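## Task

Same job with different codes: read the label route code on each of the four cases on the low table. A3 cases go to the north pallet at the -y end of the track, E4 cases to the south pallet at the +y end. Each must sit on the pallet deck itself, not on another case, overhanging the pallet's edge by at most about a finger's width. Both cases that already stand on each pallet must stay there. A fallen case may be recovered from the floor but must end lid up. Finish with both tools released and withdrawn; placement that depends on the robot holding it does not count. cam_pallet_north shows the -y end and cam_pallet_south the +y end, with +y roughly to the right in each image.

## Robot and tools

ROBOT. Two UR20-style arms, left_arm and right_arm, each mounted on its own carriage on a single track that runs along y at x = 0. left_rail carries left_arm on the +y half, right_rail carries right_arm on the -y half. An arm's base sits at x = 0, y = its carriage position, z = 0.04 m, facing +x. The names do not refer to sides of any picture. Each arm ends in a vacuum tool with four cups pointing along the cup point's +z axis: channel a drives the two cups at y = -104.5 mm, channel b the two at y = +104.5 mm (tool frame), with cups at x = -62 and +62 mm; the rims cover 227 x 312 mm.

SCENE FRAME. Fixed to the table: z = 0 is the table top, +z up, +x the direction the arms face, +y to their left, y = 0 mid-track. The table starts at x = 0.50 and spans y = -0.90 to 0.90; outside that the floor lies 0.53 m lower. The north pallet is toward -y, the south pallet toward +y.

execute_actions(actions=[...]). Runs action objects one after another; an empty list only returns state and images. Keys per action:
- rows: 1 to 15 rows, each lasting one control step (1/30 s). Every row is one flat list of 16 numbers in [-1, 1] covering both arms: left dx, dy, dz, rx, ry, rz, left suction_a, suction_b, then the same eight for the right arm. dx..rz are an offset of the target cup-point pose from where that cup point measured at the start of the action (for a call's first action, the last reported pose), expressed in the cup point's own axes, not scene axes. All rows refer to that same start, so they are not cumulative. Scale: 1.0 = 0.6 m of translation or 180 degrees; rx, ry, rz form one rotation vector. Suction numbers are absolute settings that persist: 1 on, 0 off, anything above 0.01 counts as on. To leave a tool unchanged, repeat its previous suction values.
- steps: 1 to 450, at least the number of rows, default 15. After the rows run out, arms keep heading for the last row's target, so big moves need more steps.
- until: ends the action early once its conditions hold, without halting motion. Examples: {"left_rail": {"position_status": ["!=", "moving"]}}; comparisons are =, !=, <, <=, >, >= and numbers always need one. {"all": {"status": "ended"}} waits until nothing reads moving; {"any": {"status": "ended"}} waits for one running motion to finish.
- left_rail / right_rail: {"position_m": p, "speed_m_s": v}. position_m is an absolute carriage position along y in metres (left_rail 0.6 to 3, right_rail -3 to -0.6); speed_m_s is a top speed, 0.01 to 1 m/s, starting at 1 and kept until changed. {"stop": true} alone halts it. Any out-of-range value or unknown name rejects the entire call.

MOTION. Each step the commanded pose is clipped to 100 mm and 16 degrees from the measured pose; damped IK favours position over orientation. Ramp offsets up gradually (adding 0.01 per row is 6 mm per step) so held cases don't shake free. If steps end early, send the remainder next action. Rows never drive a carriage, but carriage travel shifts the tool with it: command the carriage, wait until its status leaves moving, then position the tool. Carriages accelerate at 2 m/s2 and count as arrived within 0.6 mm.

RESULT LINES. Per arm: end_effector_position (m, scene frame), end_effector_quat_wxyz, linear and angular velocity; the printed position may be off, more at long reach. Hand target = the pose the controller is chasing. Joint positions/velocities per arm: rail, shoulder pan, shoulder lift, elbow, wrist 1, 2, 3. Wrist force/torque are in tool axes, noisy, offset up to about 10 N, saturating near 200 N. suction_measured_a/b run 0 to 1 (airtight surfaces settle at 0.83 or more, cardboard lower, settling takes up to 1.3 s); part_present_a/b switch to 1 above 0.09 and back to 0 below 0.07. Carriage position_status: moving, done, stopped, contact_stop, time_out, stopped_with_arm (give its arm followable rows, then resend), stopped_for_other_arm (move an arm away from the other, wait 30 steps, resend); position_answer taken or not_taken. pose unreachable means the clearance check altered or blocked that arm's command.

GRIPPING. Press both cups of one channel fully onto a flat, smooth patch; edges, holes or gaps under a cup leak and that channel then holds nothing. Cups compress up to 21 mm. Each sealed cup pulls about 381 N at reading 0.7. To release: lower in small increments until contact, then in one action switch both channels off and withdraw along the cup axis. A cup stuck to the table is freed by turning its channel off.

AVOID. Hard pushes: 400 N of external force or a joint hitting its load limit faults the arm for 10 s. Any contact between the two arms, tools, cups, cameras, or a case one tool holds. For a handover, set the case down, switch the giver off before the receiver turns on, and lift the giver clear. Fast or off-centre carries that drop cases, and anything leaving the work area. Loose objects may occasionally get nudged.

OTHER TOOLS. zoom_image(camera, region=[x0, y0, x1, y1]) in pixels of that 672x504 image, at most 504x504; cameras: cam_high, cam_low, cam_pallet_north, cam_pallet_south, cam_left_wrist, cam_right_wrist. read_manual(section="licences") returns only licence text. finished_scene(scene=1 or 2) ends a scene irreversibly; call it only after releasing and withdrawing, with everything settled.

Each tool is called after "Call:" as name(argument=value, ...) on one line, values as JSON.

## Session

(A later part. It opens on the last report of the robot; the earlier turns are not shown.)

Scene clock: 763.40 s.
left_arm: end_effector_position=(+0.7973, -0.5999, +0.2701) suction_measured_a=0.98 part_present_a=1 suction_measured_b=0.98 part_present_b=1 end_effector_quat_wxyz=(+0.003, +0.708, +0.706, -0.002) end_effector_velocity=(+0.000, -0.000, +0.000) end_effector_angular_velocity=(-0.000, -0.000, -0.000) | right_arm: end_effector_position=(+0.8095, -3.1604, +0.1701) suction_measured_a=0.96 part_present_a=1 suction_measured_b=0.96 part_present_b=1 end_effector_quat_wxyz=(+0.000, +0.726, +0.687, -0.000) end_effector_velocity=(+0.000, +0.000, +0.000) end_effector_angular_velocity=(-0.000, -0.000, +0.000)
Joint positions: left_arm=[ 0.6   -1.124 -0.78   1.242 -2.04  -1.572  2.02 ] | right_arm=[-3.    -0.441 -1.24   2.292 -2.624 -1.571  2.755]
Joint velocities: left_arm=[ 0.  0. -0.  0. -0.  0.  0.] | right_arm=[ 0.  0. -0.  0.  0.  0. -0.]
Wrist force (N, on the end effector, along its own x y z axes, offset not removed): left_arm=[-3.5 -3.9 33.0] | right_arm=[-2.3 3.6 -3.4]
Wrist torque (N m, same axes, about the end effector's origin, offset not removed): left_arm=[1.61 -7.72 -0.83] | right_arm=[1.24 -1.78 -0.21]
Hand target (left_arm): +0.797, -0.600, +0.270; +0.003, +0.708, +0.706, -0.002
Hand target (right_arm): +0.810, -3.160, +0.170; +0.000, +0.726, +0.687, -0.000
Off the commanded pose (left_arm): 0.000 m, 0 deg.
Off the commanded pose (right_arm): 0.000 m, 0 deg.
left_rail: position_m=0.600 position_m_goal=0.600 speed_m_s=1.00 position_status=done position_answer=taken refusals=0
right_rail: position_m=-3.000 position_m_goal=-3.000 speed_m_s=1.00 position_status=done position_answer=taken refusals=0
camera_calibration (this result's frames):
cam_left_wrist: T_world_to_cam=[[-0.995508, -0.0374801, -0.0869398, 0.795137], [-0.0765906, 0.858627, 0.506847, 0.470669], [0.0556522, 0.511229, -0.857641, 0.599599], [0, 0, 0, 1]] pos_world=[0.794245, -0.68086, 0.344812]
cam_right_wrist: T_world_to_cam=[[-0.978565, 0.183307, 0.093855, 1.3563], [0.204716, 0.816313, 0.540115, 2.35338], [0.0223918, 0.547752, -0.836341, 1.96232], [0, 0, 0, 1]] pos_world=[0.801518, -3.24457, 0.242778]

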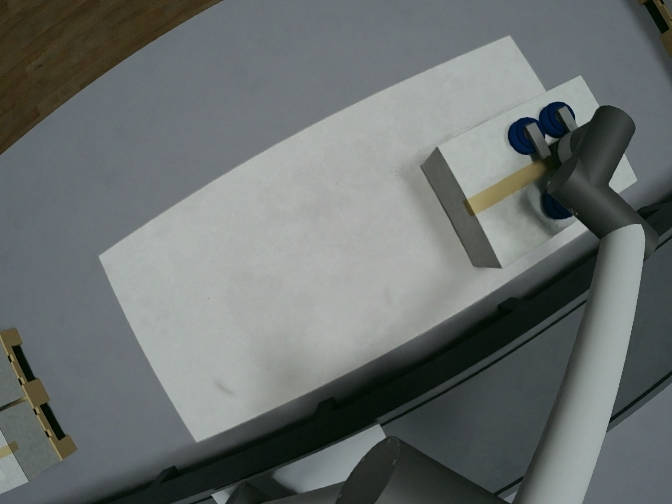

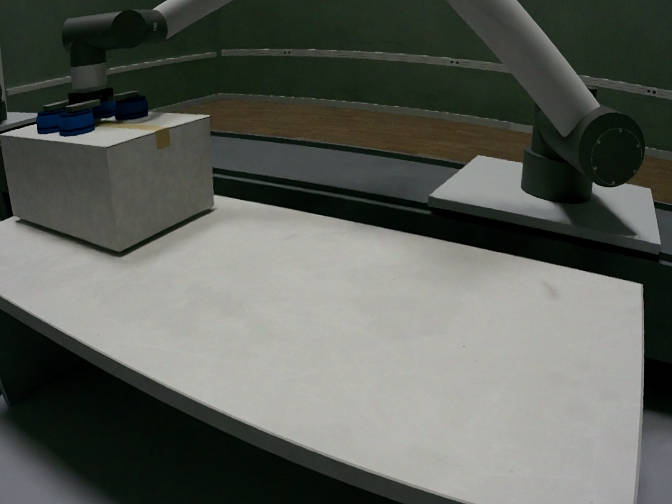

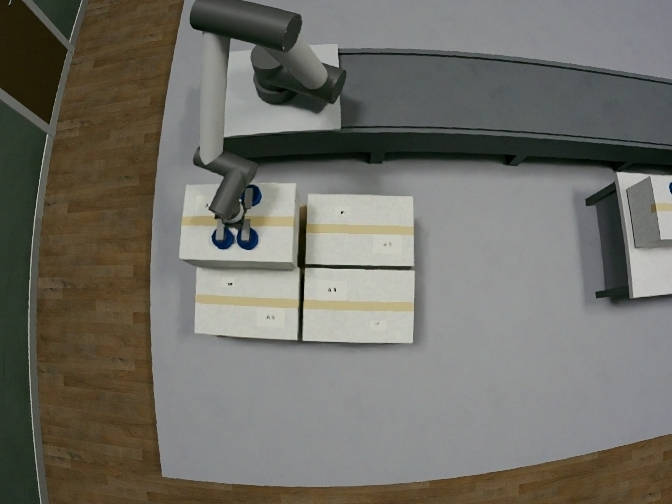

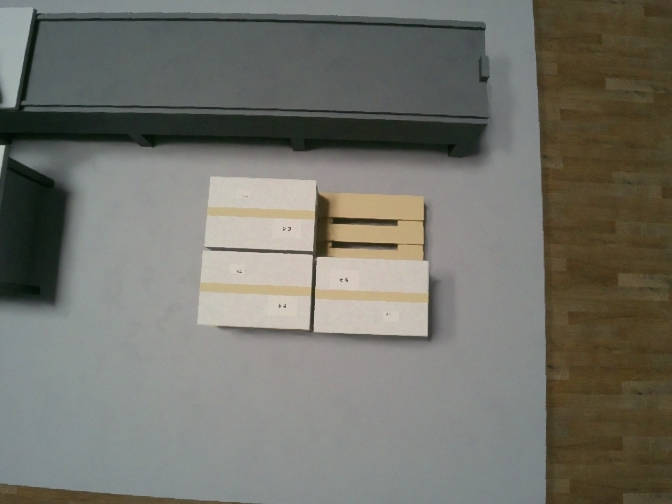

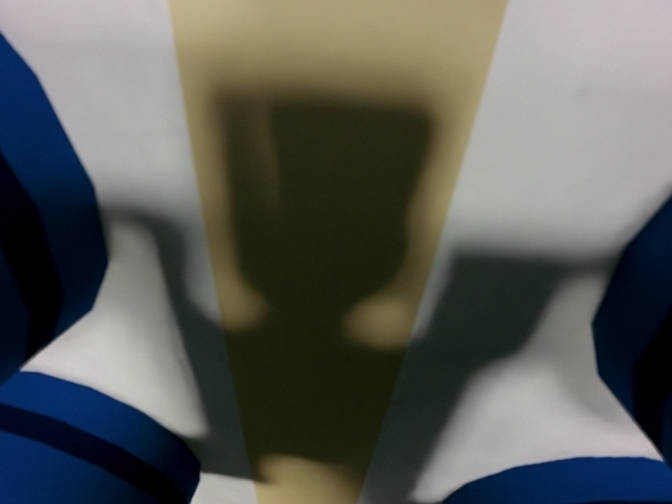

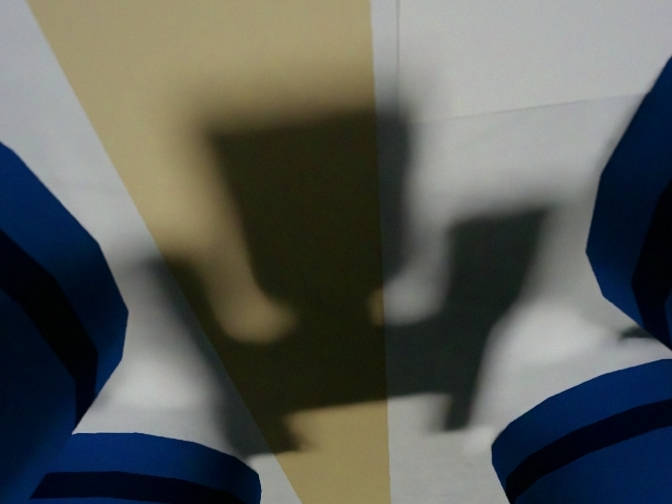

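Call:
execute_actions(actions=[{"rows":[
[0,0,-0.01,0,0,0,1,1, 0,-0.005,0.005,0,0,0,1,1],
[0,0,-0.02,0,0,0,1,1, 0,-0.01,0.01,0,0,0,1,1],
[0,0,-0.03,0,0,0,1,1, 0,-0.015,0.02,0,0,0,1,1],
[0,0,-0.04,0,0,0,1,1, 0,-0.02,0.03,0,0,0,1,1],
[0,0,-0.05,0,0,0,1,1, 0,-0.02,0.045,0,0,0,1,1],
[0.005,0.002,-0.06,0,0,0,1,1, 0,-0.02,0.06,0,0,0,1,1],
[0.012,0.004,-0.07,0,0,0,1,1, 0,-0.02,0.08,0,0,0,1,1],
[0.022,0.006,-0.08,0,0,0,1,1, 0,-0.02,0.10,0,0,0,1,1],
[0.035,0.008,-0.09,0,0,0,1,1, 0,-0.02,0.125,0,0,0,1,1],
[0.05,0.01,-0.10,0,0,0,1,1, 0,-0.02,0.15,0,0,0,1,1],
[0.068,0.012,-0.10,0,0,0,1,1, 0,-0.02,0.175,0,0,0,1,1],
[0.09,0.014,-0.10,0,0,0,1,1, 0,-0.02,0.20,0,0,0,1,1],
[0.115,0.016,-0.10,0,0,0,1,1, 0,-0.02,0.225,0,0,0,1,1],
[0.14,0.018,-0.10,0,0,0,1,1, 0,-0.02,0.25,0,0,0,1,1],
[0.92,0.018,-0.10,0,0,0,1,1, 0,-0.02,0.45,0,0,0,1,1]
],"steps":50}])

Scene clock: 822.57 s.
left_arm: end_effector_position=(+0.8093, -0.0480, +0.3263) suction_measured_a=0.98 part_present_a=1 suction_measured_b=0.98 part_present_b=1 end_effector_quat_wxyz=(+0.003, +0.708, +0.706, -0.002) end_effector_velocity=(+0.000, -0.000, +0.000) end_effector_angular_velocity=(-0.000, -0.000, -0.000) | right_arm: end_effector_position=(+0.7975, -3.1595, +0.1243) suction_measured_a=0.96 part_present_a=1 suction_measured_b=0.96 part_present_b=1 end_effector_quat_wxyz=(+0.002, +0.726, +0.687, +0.000) end_effector_velocity=(-0.000, -0.000, -0.000) end_effector_angular_velocity=(-0.000, +0.000, +0.000)
Joint positions: left_arm=[ 0.6   -0.869 -1.215  1.918 -2.28  -1.574  2.274] | right_arm=[-3.    -0.447 -1.184  2.326 -2.716 -1.572  2.749]
Joint velocities: left_arm=[ 0.  0. -0.  0. -0. -0.  0.] | right_arm=[ 0. -0.  0. -0. -0. -0. -0.]
Wrist force (N, on the end effector, along its own x y z axes, offset not removed): left_arm=[-3.9 2.7 36.9] | right_arm=[0.9 -34.3 -45.6]
Wrist torque (N m, same axes, about the end effector's origin, offset not removed): left_arm=[2.45 -8.00 -0.60] | right_arm=[0.29 7.58 -4.85]
Hand target (left_arm): +0.809, -0.048, +0.326; +0.003, +0.708, +0.706, -0.002
Hand target (right_arm): +0.797, -3.160, +0.124; +0.002, +0.726, +0.687, +0.000
Off the commanded pose (left_arm): 0.001 m, 0 deg.
Off the commanded pose (right_arm): 0.224 m, 0 deg.
FORCE FAULT: contact force on the right arm reached its limit, and that arm stopped for 10 seconds. The contact can be on any part of that arm, not only on its tool. That arm's remaining commands of this call were not run. That arm holds still and accepts commands again. Move the arm away from the contact; if what it grips holds it there, let go first. Pushing or pulling that hard again can fault the arm again.
left_rail: position_m=0.600 position_m_goal=0.600 speed_m_s=1.00 position_status=done position_answer=taken refusals=0
right_rail: position_m=-3.000 position_m_goal=-3.000 speed_m_s=1.00 position_status=done position_answer=taken refusals=0
camera_calibration (this result's frames):
cam_left_wrist: T_world_to_cam=[[-0.995475, -0.0375483, -0.087287, 0.83281], [-0.0768466, 0.858435, 0.507133, -0.0306762], [0.0558882, 0.511546, -0.857436, 0.364707], [0, 0, 0, 1]] pos_world=[0.806302, -0.12896, 0.400964]
cam_right_wrist: T_world_to_cam=[[-0.978837, 0.183336, 0.0909122, 1.3493], [0.203158, 0.817231, 0.539315, 2.38405], [0.0245797, 0.546371, -0.837182, 1.91783], [0, 0, 0, 1]] pos_world=[0.789269, -3.24354, 0.197153]

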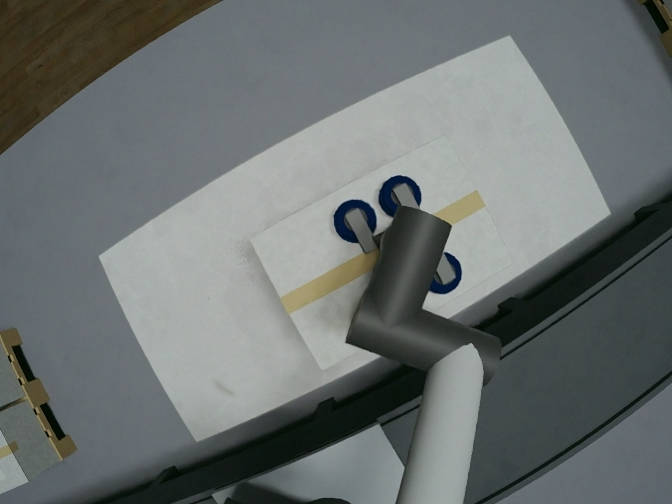

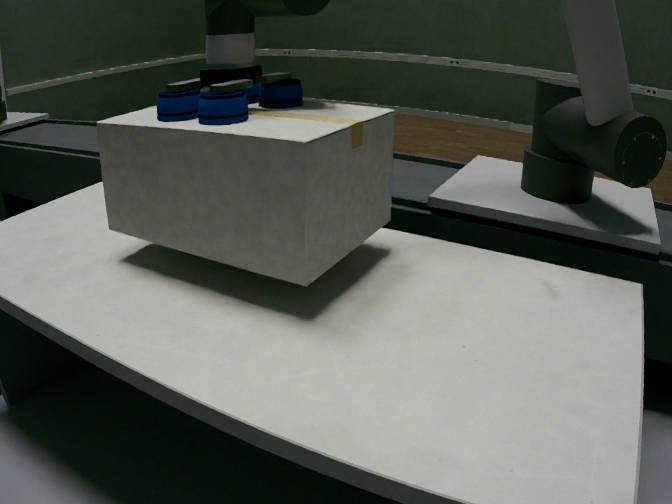

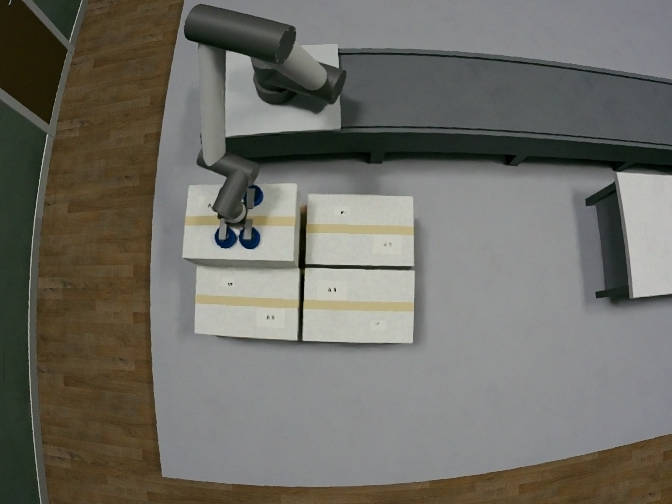

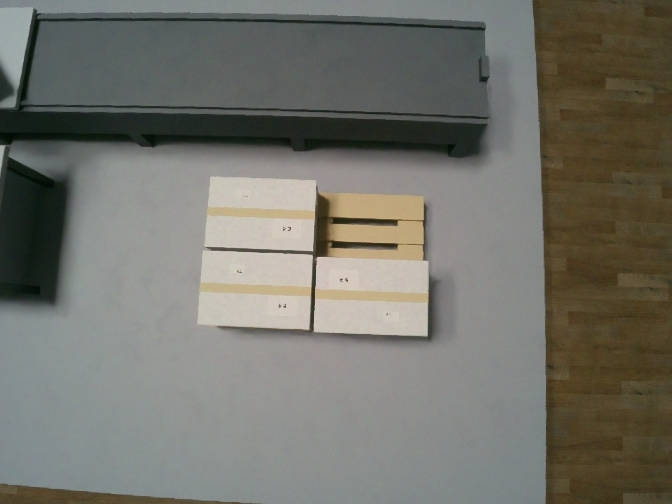

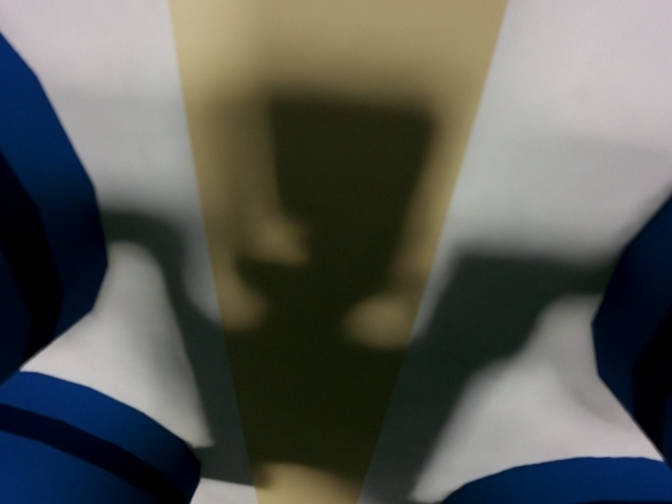

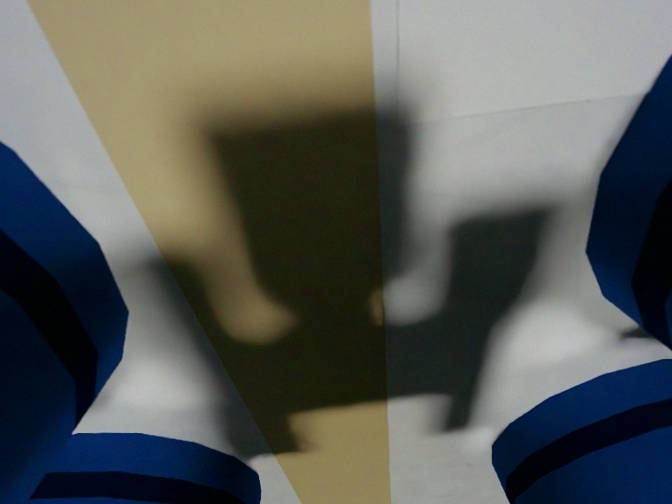

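Call:
zoom_image(camera="cam_pallet_north", region=[170, 170, 450, 370])

Call:
zoom_image(camera="cam_pallet_north", region=[250, 170, 350, 290])

Region (170, 170, 450, 370) of cam_pallet_north's 672x504 image, scaled by 1.800, with more detail than that image has; it fills the top 360 rows of this view, and the rest is white.

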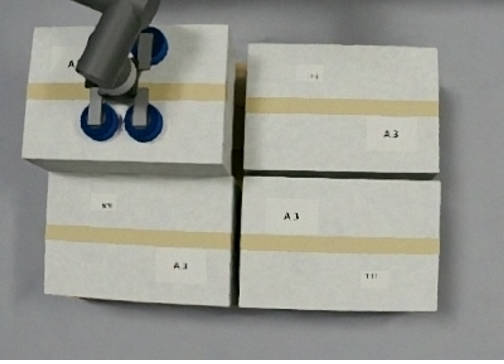

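Region (250, 170, 350, 290) of cam_pallet_north's 672x504 image, scaled by 4.200, with more detail than that image has.

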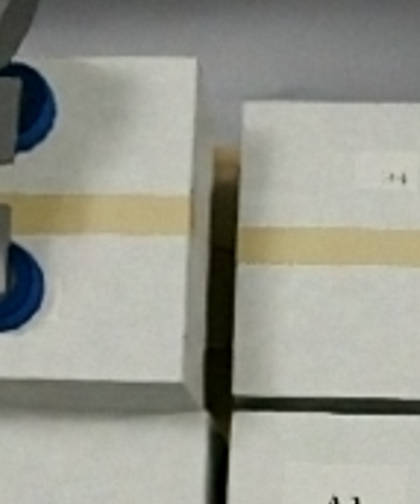

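Call:
execute_actions(actions=[{"rows":[
[0.003,0,0,0,0,0,1,1, 0,0,-0.005,0,0,0,1,1],
[0.008,0,0,0,0,0,1,1, 0,0,-0.01,0,0,0,1,1],
[0.015,0,0,0,0,0,1,1, 0,0,-0.015,0,0,0,1,1],
[0.025,0,0,0,0,0,1,1, 0,0,-0.02,0,0,0,1,1],
[0.038,0,0,0,0,0,1,1, 0,-0.005,-0.025,0,0,0,1,1],
[0.053,0,0,0,0,0,1,1, 0,-0.01,-0.03,0,0,0,1,1],
[0.07,0,0,0,0,0,1,1, 0,-0.016,-0.03,0,0,0,1,1],
[0.09,0,0,0,0,0,1,1, 0,-0.022,-0.03,0,0,0,1,1],
[0.112,0,0,0,0,0,1,1, 0,-0.028,-0.03,0,0,0,1,1],
[0.136,0,0,0,0,0,1,1, 0,-0.034,-0.03,0,0,0,1,1],
[0.16,0,0,0,0,0,1,1, 0,-0.04,-0.03,0,0,0,1,1],
[0.185,0,0,0,0,0,1,1, 0,-0.045,-0.03,0,0,0,1,1],
[0.21,0,0,0,0,0,1,1, 0,-0.05,-0.03,0,0,0,1,1],
[0.235,0,0,0,0,0,1,1, 0,-0.05,-0.03,0,0,0,1,1],
[0.917,0,0,0,0,0,1,1, 0,-0.05,-0.03,0,0,0,1,1]
],"steps":46},{"left_rail":{"position_m":3.0},"steps":1}])

Scene clock: 888.60 s.
left_arm: end_effector_position=(+0.8091, +0.4890, +0.3224) suction_measured_a=0.98 part_present_a=1 suction_measured_b=0.98 part_present_b=1 end_effector_quat_wxyz=(+0.003, +0.707, +0.707, -0.000) end_effector_velocity=(+0.011, +0.109, +0.005) end_effector_angular_velocity=(-0.011, +0.004, -0.010) | right_arm: end_effector_position=(+0.7675, -3.1578, +0.1423) suction_measured_a=0.96 part_present_a=1 suction_measured_b=0.96 part_present_b=1 end_effector_quat_wxyz=(+0.002, +0.726, +0.687, +0.000) end_effector_velocity=(-0.000, +0.000, -0.000) end_effector_angular_velocity=(+0.000, +0.000, -0.000)
Joint positions: left_arm=[ 0.6   -0.384 -1.431  2.225 -2.37  -1.574  2.758] | right_arm=[-3.    -0.462 -1.232  2.362 -2.705 -1.572  2.734]
Joint velocities: left_arm=[ 0.007  0.129 -0.008  0.     0.007 -0.012  0.139] | right_arm=[ 0. -0. -0.  0. -0. -0. -0.]
Wrist force (N, on the end effector, along its own x y z axes, offset not removed): left_arm=[8.8 1.7 32.5] | right_arm=[-5.2 1.8 -4.5]
Wrist torque (N m, same axes, about the end effector's origin, offset not removed): left_arm=[2.26 -6.47 -0.79] | right_arm=[1.18 -1.46 -0.24]
Hand target (left_arm): +0.811, +0.505, +0.323; +0.003, +0.708, +0.707, -0.001
Hand target (right_arm): +0.767, -3.158, +0.142; +0.002, +0.726, +0.687, +0.000
Off the commanded pose (left_arm): 0.013 m, 0 deg.
Off the commanded pose (right_arm): 0.000 m, 0 deg.
left_rail: position_m=0.600 position_m_goal=3.000 speed_m_s=1.00 position_status=moving position_answer=taken refusals=0
right_rail: position_m=-3.000 position_m_goal=-3.000 speed_m_s=1.00 position_status=done position_answer=taken refusals=0
camera_calibration (this result's frames):
cam_left_wrist: T_world_to_cam=[[-0.995288, -0.0390655, -0.0887504, 0.853496], [-0.0790167, 0.857258, 0.508787, -0.487855], [0.056206, 0.513402, -0.856305, 0.0852159], [0, 0, 0, 1]] pos_world=[0.806135, 0.40781, 0.396933]
cam_right_wrist: T_world_to_cam=[[-0.978837, 0.183342, 0.090906, 1.31802], [0.20316, 0.817263, 0.539265, 2.37921], [0.0245756, 0.546321, -0.837215, 1.93254], [0, 0, 0, 1]] pos_world=[0.759275, -3.24187, 0.21511]

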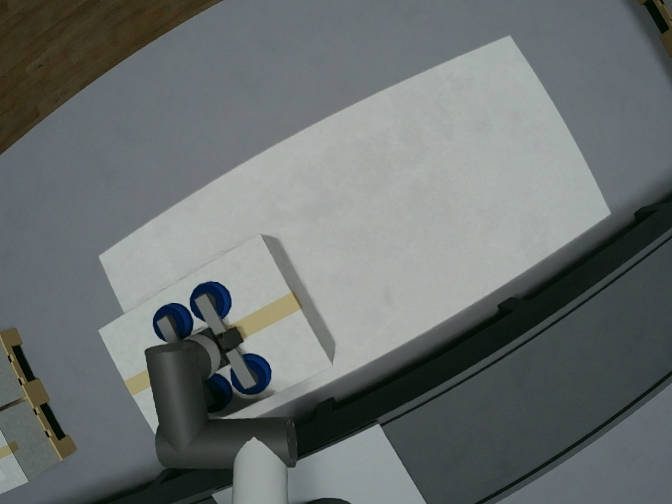

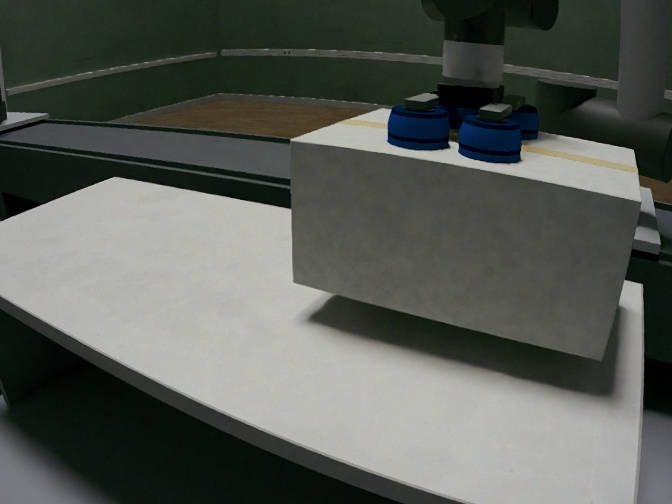

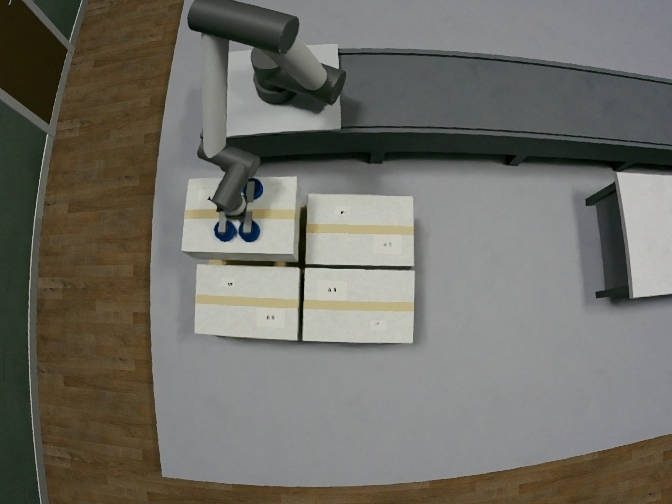

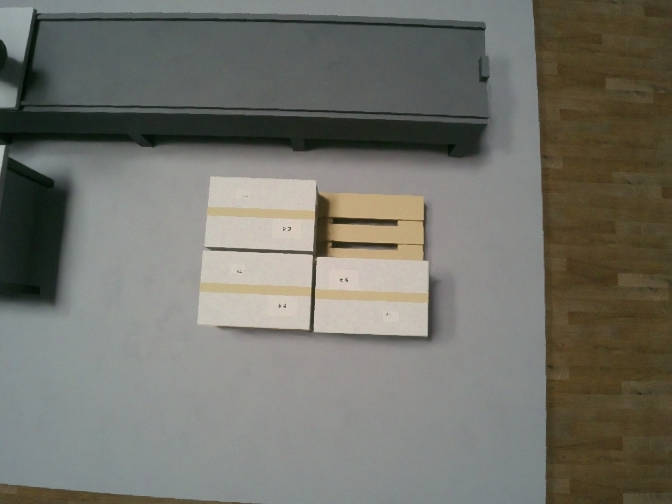

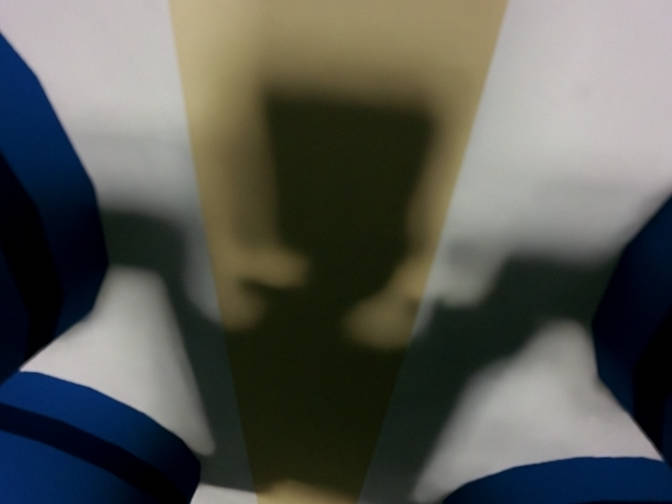

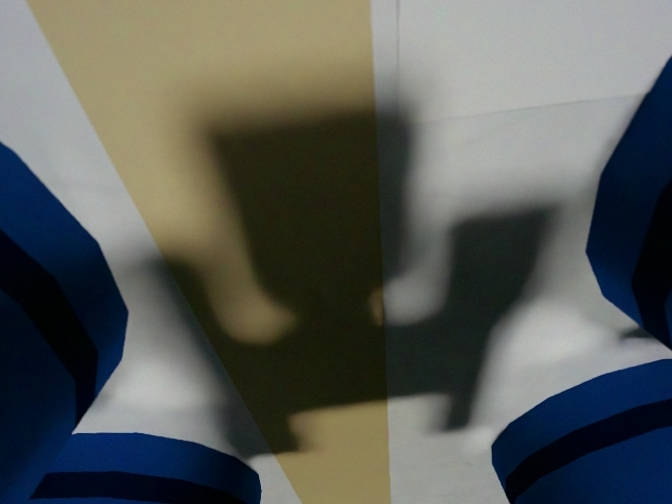

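Call:
zoom_image(camera="cam_pallet_north", region=[170, 170, 330, 290])

Region (170, 170, 330, 290) of cam_pallet_north's 672x504 image, scaled by 3.150, with more detail than that image has; it fills the top 378 rows of this view, and the rest is white.

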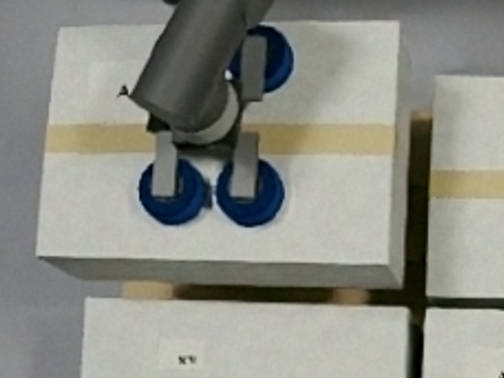

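Call:
execute_actions(actions=[])

Call:
zoom_image(camera="cam_pallet_south", region=[200, 130, 480, 350])

Scene clock: 896.63 s.
left_arm: end_effector_position=(+0.8105, +2.9023, +0.3230) suction_measured_a=0.98 part_present_a=1 suction_measured_b=0.98 part_present_b=1 end_effector_quat_wxyz=(+0.003, +0.708, +0.707, -0.001) end_effector_velocity=(-0.000, +0.000, -0.000) end_effector_angular_velocity=(+0.000, +0.000, +0.000) | right_arm: end_effector_position=(+0.7675, -3.1578, +0.1423) suction_measured_a=0.96 part_present_a=1 suction_measured_b=0.96 part_present_b=1 end_effector_quat_wxyz=(+0.002, +0.726, +0.687, +0.000) end_effector_velocity=(-0.000, +0.000, -0.000) end_effector_angular_velocity=(+0.000, +0.000, +0.000)
Joint positions: left_arm=[ 3.    -0.367 -1.431  2.225 -2.369 -1.575  2.776] | right_arm=[-3.    -0.462 -1.232  2.363 -2.705 -1.572  2.734]
Joint velocities: left_arm=[ 0.  0.  0.  0.  0.  0. -0.] | right_arm=[ 0. -0.  0. -0.  0.  0. -0.]
Wrist force (N, on the end effector, along its own x y z axes, offset not removed): left_arm=[-5.0 1.8 36.9] | right_arm=[-5.8 2.1 -3.8]
Wrist torque (N m, same axes, about the end effector's origin, offset not removed): left_arm=[2.43 -7.68 -0.72] | right_arm=[1.07 -1.37 -0.23]
Hand target (left_arm): +0.811, +2.902, +0.323; +0.003, +0.708, +0.707, -0.001
Hand target (right_arm): +0.767, -3.158, +0.142; +0.002, +0.726, +0.687, +0.000
Off the commanded pose (left_arm): 0.000 m, 0 deg.
Off the commanded pose (right_arm): 0.000 m, 0 deg.
left_rail: position_m=3.000 position_m_goal=3.000 speed_m_s=1.00 position_status=done position_answer=taken refusals=0
right_rail: position_m=-3.000 position_m_goal=-3.000 speed_m_s=1.00 position_status=done position_answer=taken refusals=0
camera_calibration (this result's frames):
cam_left_wrist: T_world_to_cam=[[-0.995403, -0.0376897, -0.0880491, 0.945059], [-0.0774015, 0.858019, 0.507752, -2.56009], [0.0564108, 0.512233, -0.856992, -1.1499], [0, 0, 0, 1]] pos_world=[0.807427, 2.82124, 0.397646]
cam_right_wrist: T_world_to_cam=[[-0.978839, 0.183336, 0.090891, 1.31801], [0.203146, 0.817232, 0.539318, 2.3791], [0.0245974, 0.546369, -0.837183, 1.93266], [0, 0, 0, 1]] pos_world=[0.759276, -3.24186, 0.215105]

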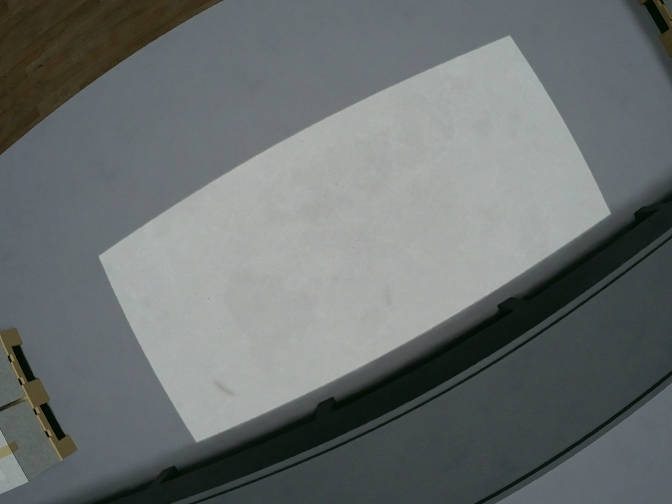

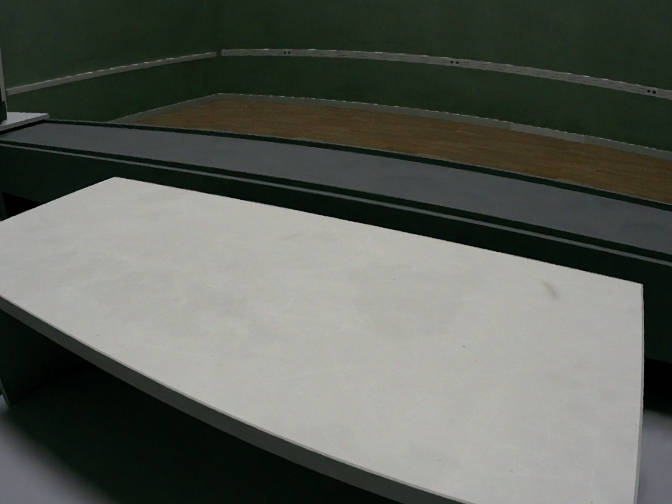

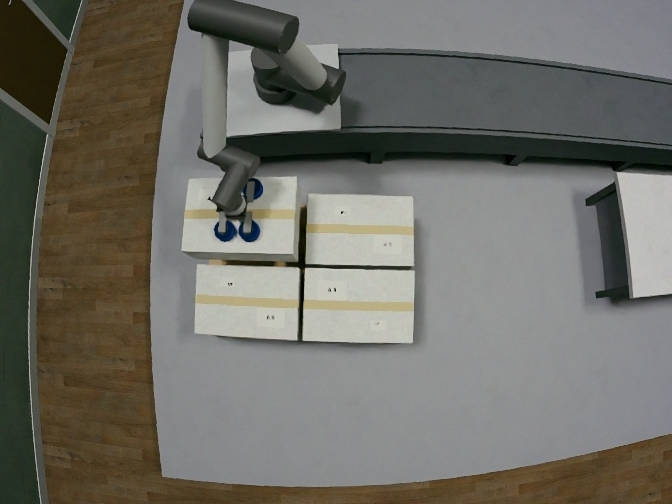

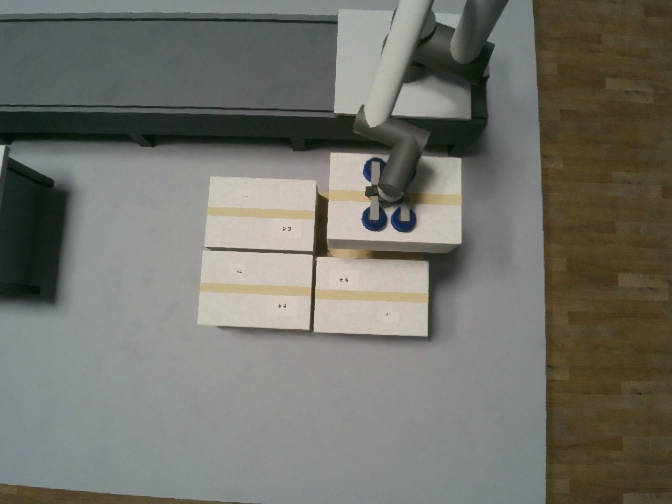

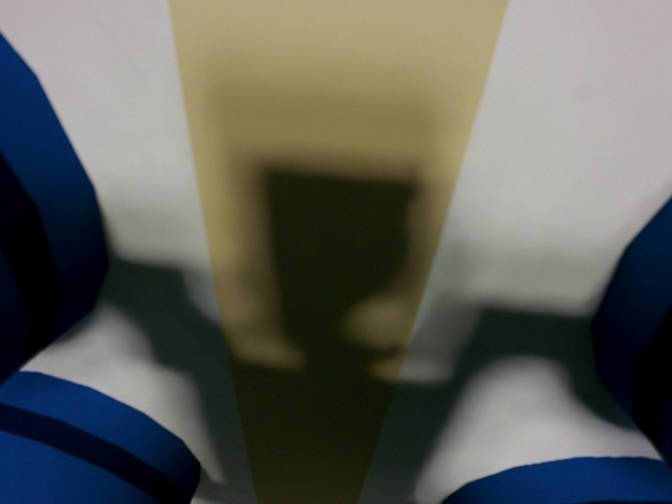

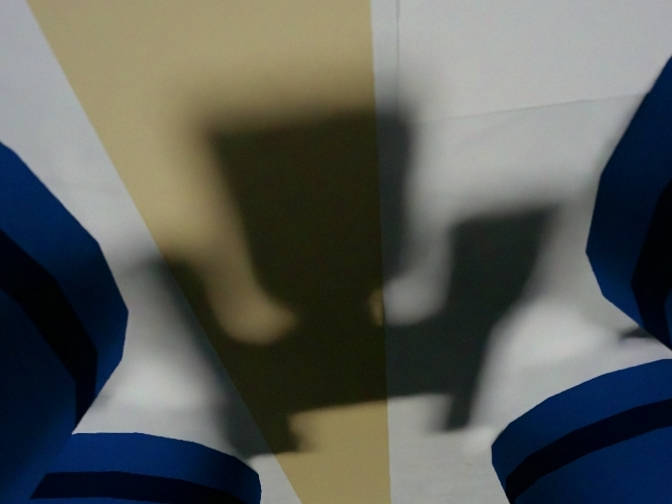

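Region (200, 130, 480, 350) of cam_pallet_south's 672x504 image, scaled by 1.800, with more detail than that image has; it fills the top 396 rows of this view, and the rest is white.

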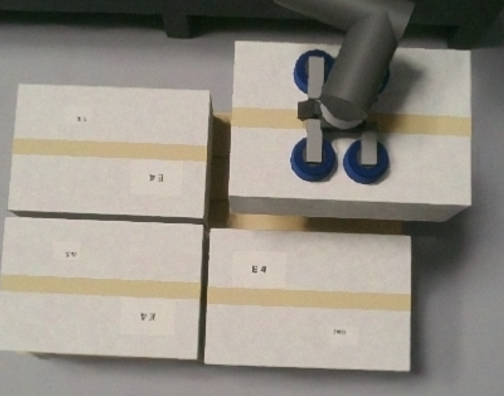

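Call:
execute_actions(actions=[{"rows":[
[0,0,0.004,0,0,0,1,1, 0,0,0.005,0,0,0,1,1],
[0,0,0.01,0,0,0,1,1, 0,0,0.012,0,0,0,1,1],
[0,0,0.018,0,0,0,1,1, 0,0,0.022,0,0,0,1,1],
[0,0,0.028,0,0,0,1,1, 0,0,0.035,0,0,0,1,1],
[0,0,0.04,0,0,0,1,1, 0,0,0.05,0,0,0,1,1],
[0,0,0.054,0,0,0,1,1, 0,0,0.068,0,0,0,1,1],
[0,0,0.07,0,0,0,1,1, 0,0,0.088,0,0,0,1,1],
[0,0,0.086,0,0,0,1,1, 0,0,0.11,0,0,0,1,1],
[0,0,0.102,0,0,0,1,1, 0,0,0.132,0,0,0,1,1],
[0,0,0.118,0,0,0,1,1, 0,0,0.154,0,0,0,1,1],
[0,0,0.134,0,0,0,1,1, 0,0,0.176,0,0,0,1,1],
[0,0,0.15,0,0,0,1,1, 0,0,0.198,0,0,0,1,1],
[0,0,0.166,0,0,0,1,1, 0,0,0.22,0,0,0,1,1],
[0,0,0.182,0,0,0,1,1, 0,0,0.242,0,0,0,1,1],
[0,0,0.238,0,0,0,1,1, 0,0,0.462,0,0,0,1,1]
],"steps":36}])

Call:
zoom_image(camera="cam_pallet_south", region=[300, 140, 480, 290])

Call:
zoom_image(camera="cam_pallet_north", region=[170, 170, 330, 290])

Scene clock: 906.80 s.
left_arm: end_effector_position=(+0.8110, +2.9014, +0.1804) suction_measured_a=0.98 part_present_a=1 suction_measured_b=0.98 part_present_b=1 end_effector_quat_wxyz=(+0.003, +0.708, +0.707, -0.001) end_effector_velocity=(+0.001, +0.000, -0.003) end_effector_angular_velocity=(-0.000, -0.001, -0.000) | right_arm: end_effector_position=(+0.7672, -3.1586, -0.1322) suction_measured_a=0.96 part_present_a=1 suction_measured_b=0.96 part_present_b=1 end_effector_quat_wxyz=(+0.001, +0.726, +0.687, -0.000) end_effector_velocity=(+0.007, -0.002, -0.023) end_effector_angular_velocity=(-0.002, -0.008, +0.000)
Joint positions: left_arm=[ 3.    -0.368 -1.26   2.302 -2.617 -1.575  2.775] | right_arm=[-3.    -0.463 -0.783  2.373 -3.163 -1.572  2.733]
Joint velocities: left_arm=[ 0.     0.     0.005  0.001 -0.006  0.     0.001] | right_arm=[ 0.     0.001  0.041 -0.013 -0.036  0.002  0.001]
Wrist force (N, on the end effector, along its own x y z axes, offset not removed): left_arm=[-3.1 -0.9 37.0] | right_arm=[-6.7 4.3 0.4]
Wrist torque (N m, same axes, about the end effector's origin, offset not removed): left_arm=[1.93 -7.71 -0.66] | right_arm=[1.28 -1.39 -0.17]
Hand target (left_arm): +0.811, +2.901, +0.180; +0.003, +0.708, +0.707, -0.001
Hand target (right_arm): +0.768, -3.159, -0.135; +0.002, +0.726, +0.687, +0.000
Off the commanded pose (left_arm): 0.000 m, 0 deg.
Off the commanded pose (right_arm): 0.003 m, 0 deg.
left_rail: position_m=3.000 position_m_goal=3.000 speed_m_s=1.00 position_status=done position_answer=taken refusals=0
right_rail: position_m=-3.000 position_m_goal=-3.000 speed_m_s=1.00 position_status=done position_answer=taken refusals=0
camera_calibration (this result's frames):
cam_left_wrist: T_world_to_cam=[[-0.995404, -0.0377299, -0.08802, 0.933038], [-0.0774232, 0.857998, 0.507784, -2.48686], [0.0563624, 0.512265, -0.856976, -1.27172], [0, 0, 0, 1]] pos_world=[0.807887, 2.82038, 0.255078]
cam_right_wrist: T_world_to_cam=[[-0.978734, 0.183361, 0.0919717, 1.34295], [0.203757, 0.817098, 0.53929, 2.52694], [0.0237348, 0.546561, -0.837083, 1.70459], [0, 0, 0, 1]] pos_world=[0.759048, -3.24266, -0.0593862]

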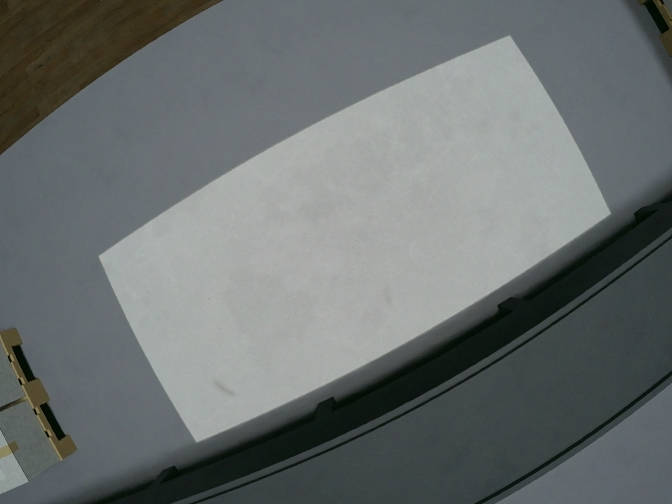

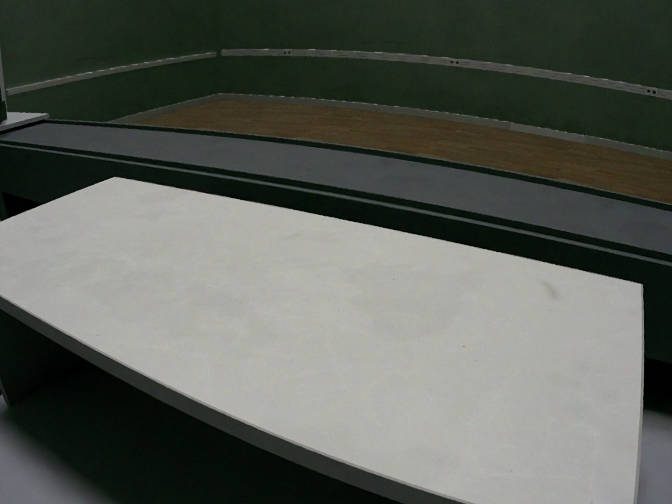

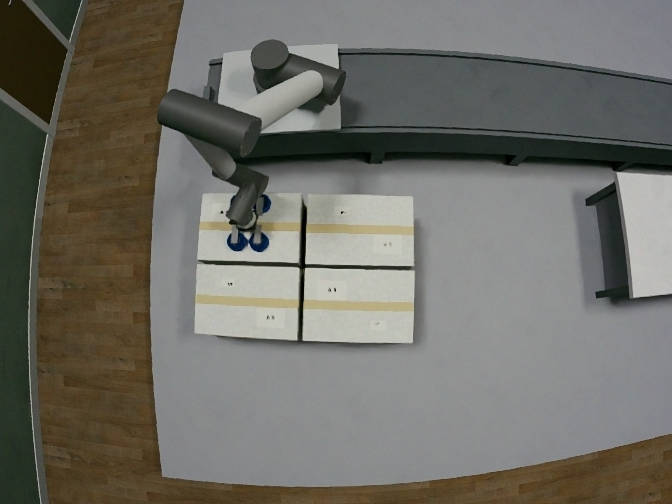

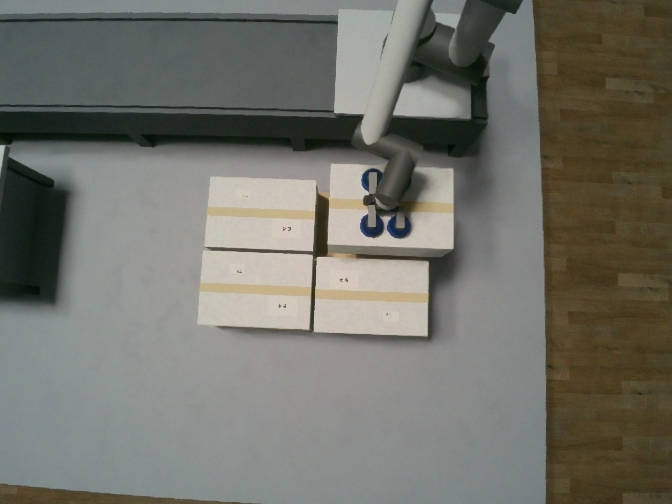

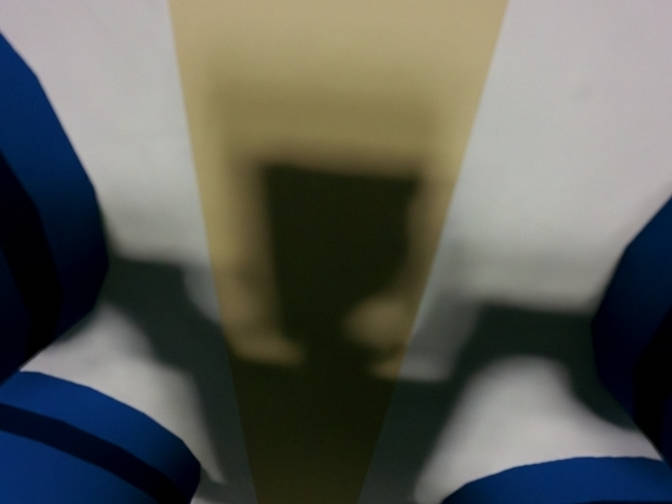

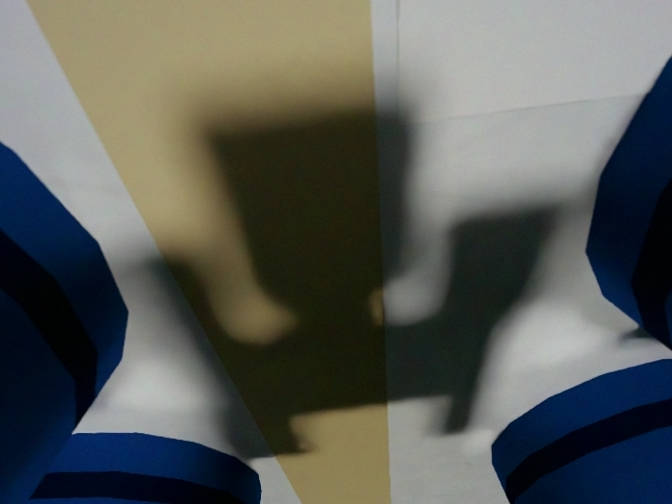

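Region (300, 140, 480, 290) of cam_pallet_south's 672x504 image, scaled by 2.800, with more detail than that image has.

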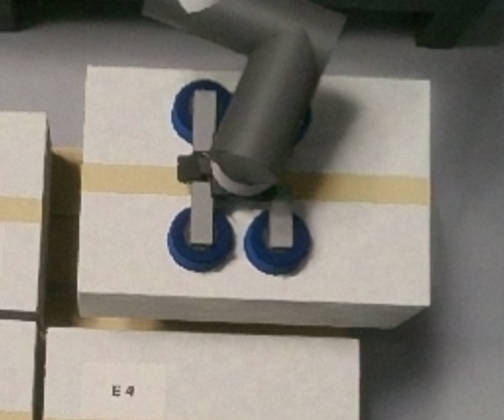

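Region (170, 170, 330, 290) of cam_pallet_north's 672x504 image, scaled by 3.150, with more detail than that image has; it fills the top 378 rows of this view, and the rest is white.

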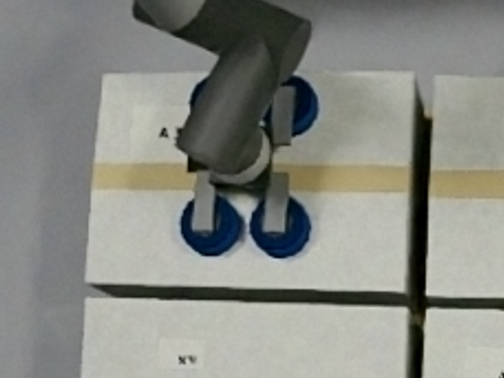

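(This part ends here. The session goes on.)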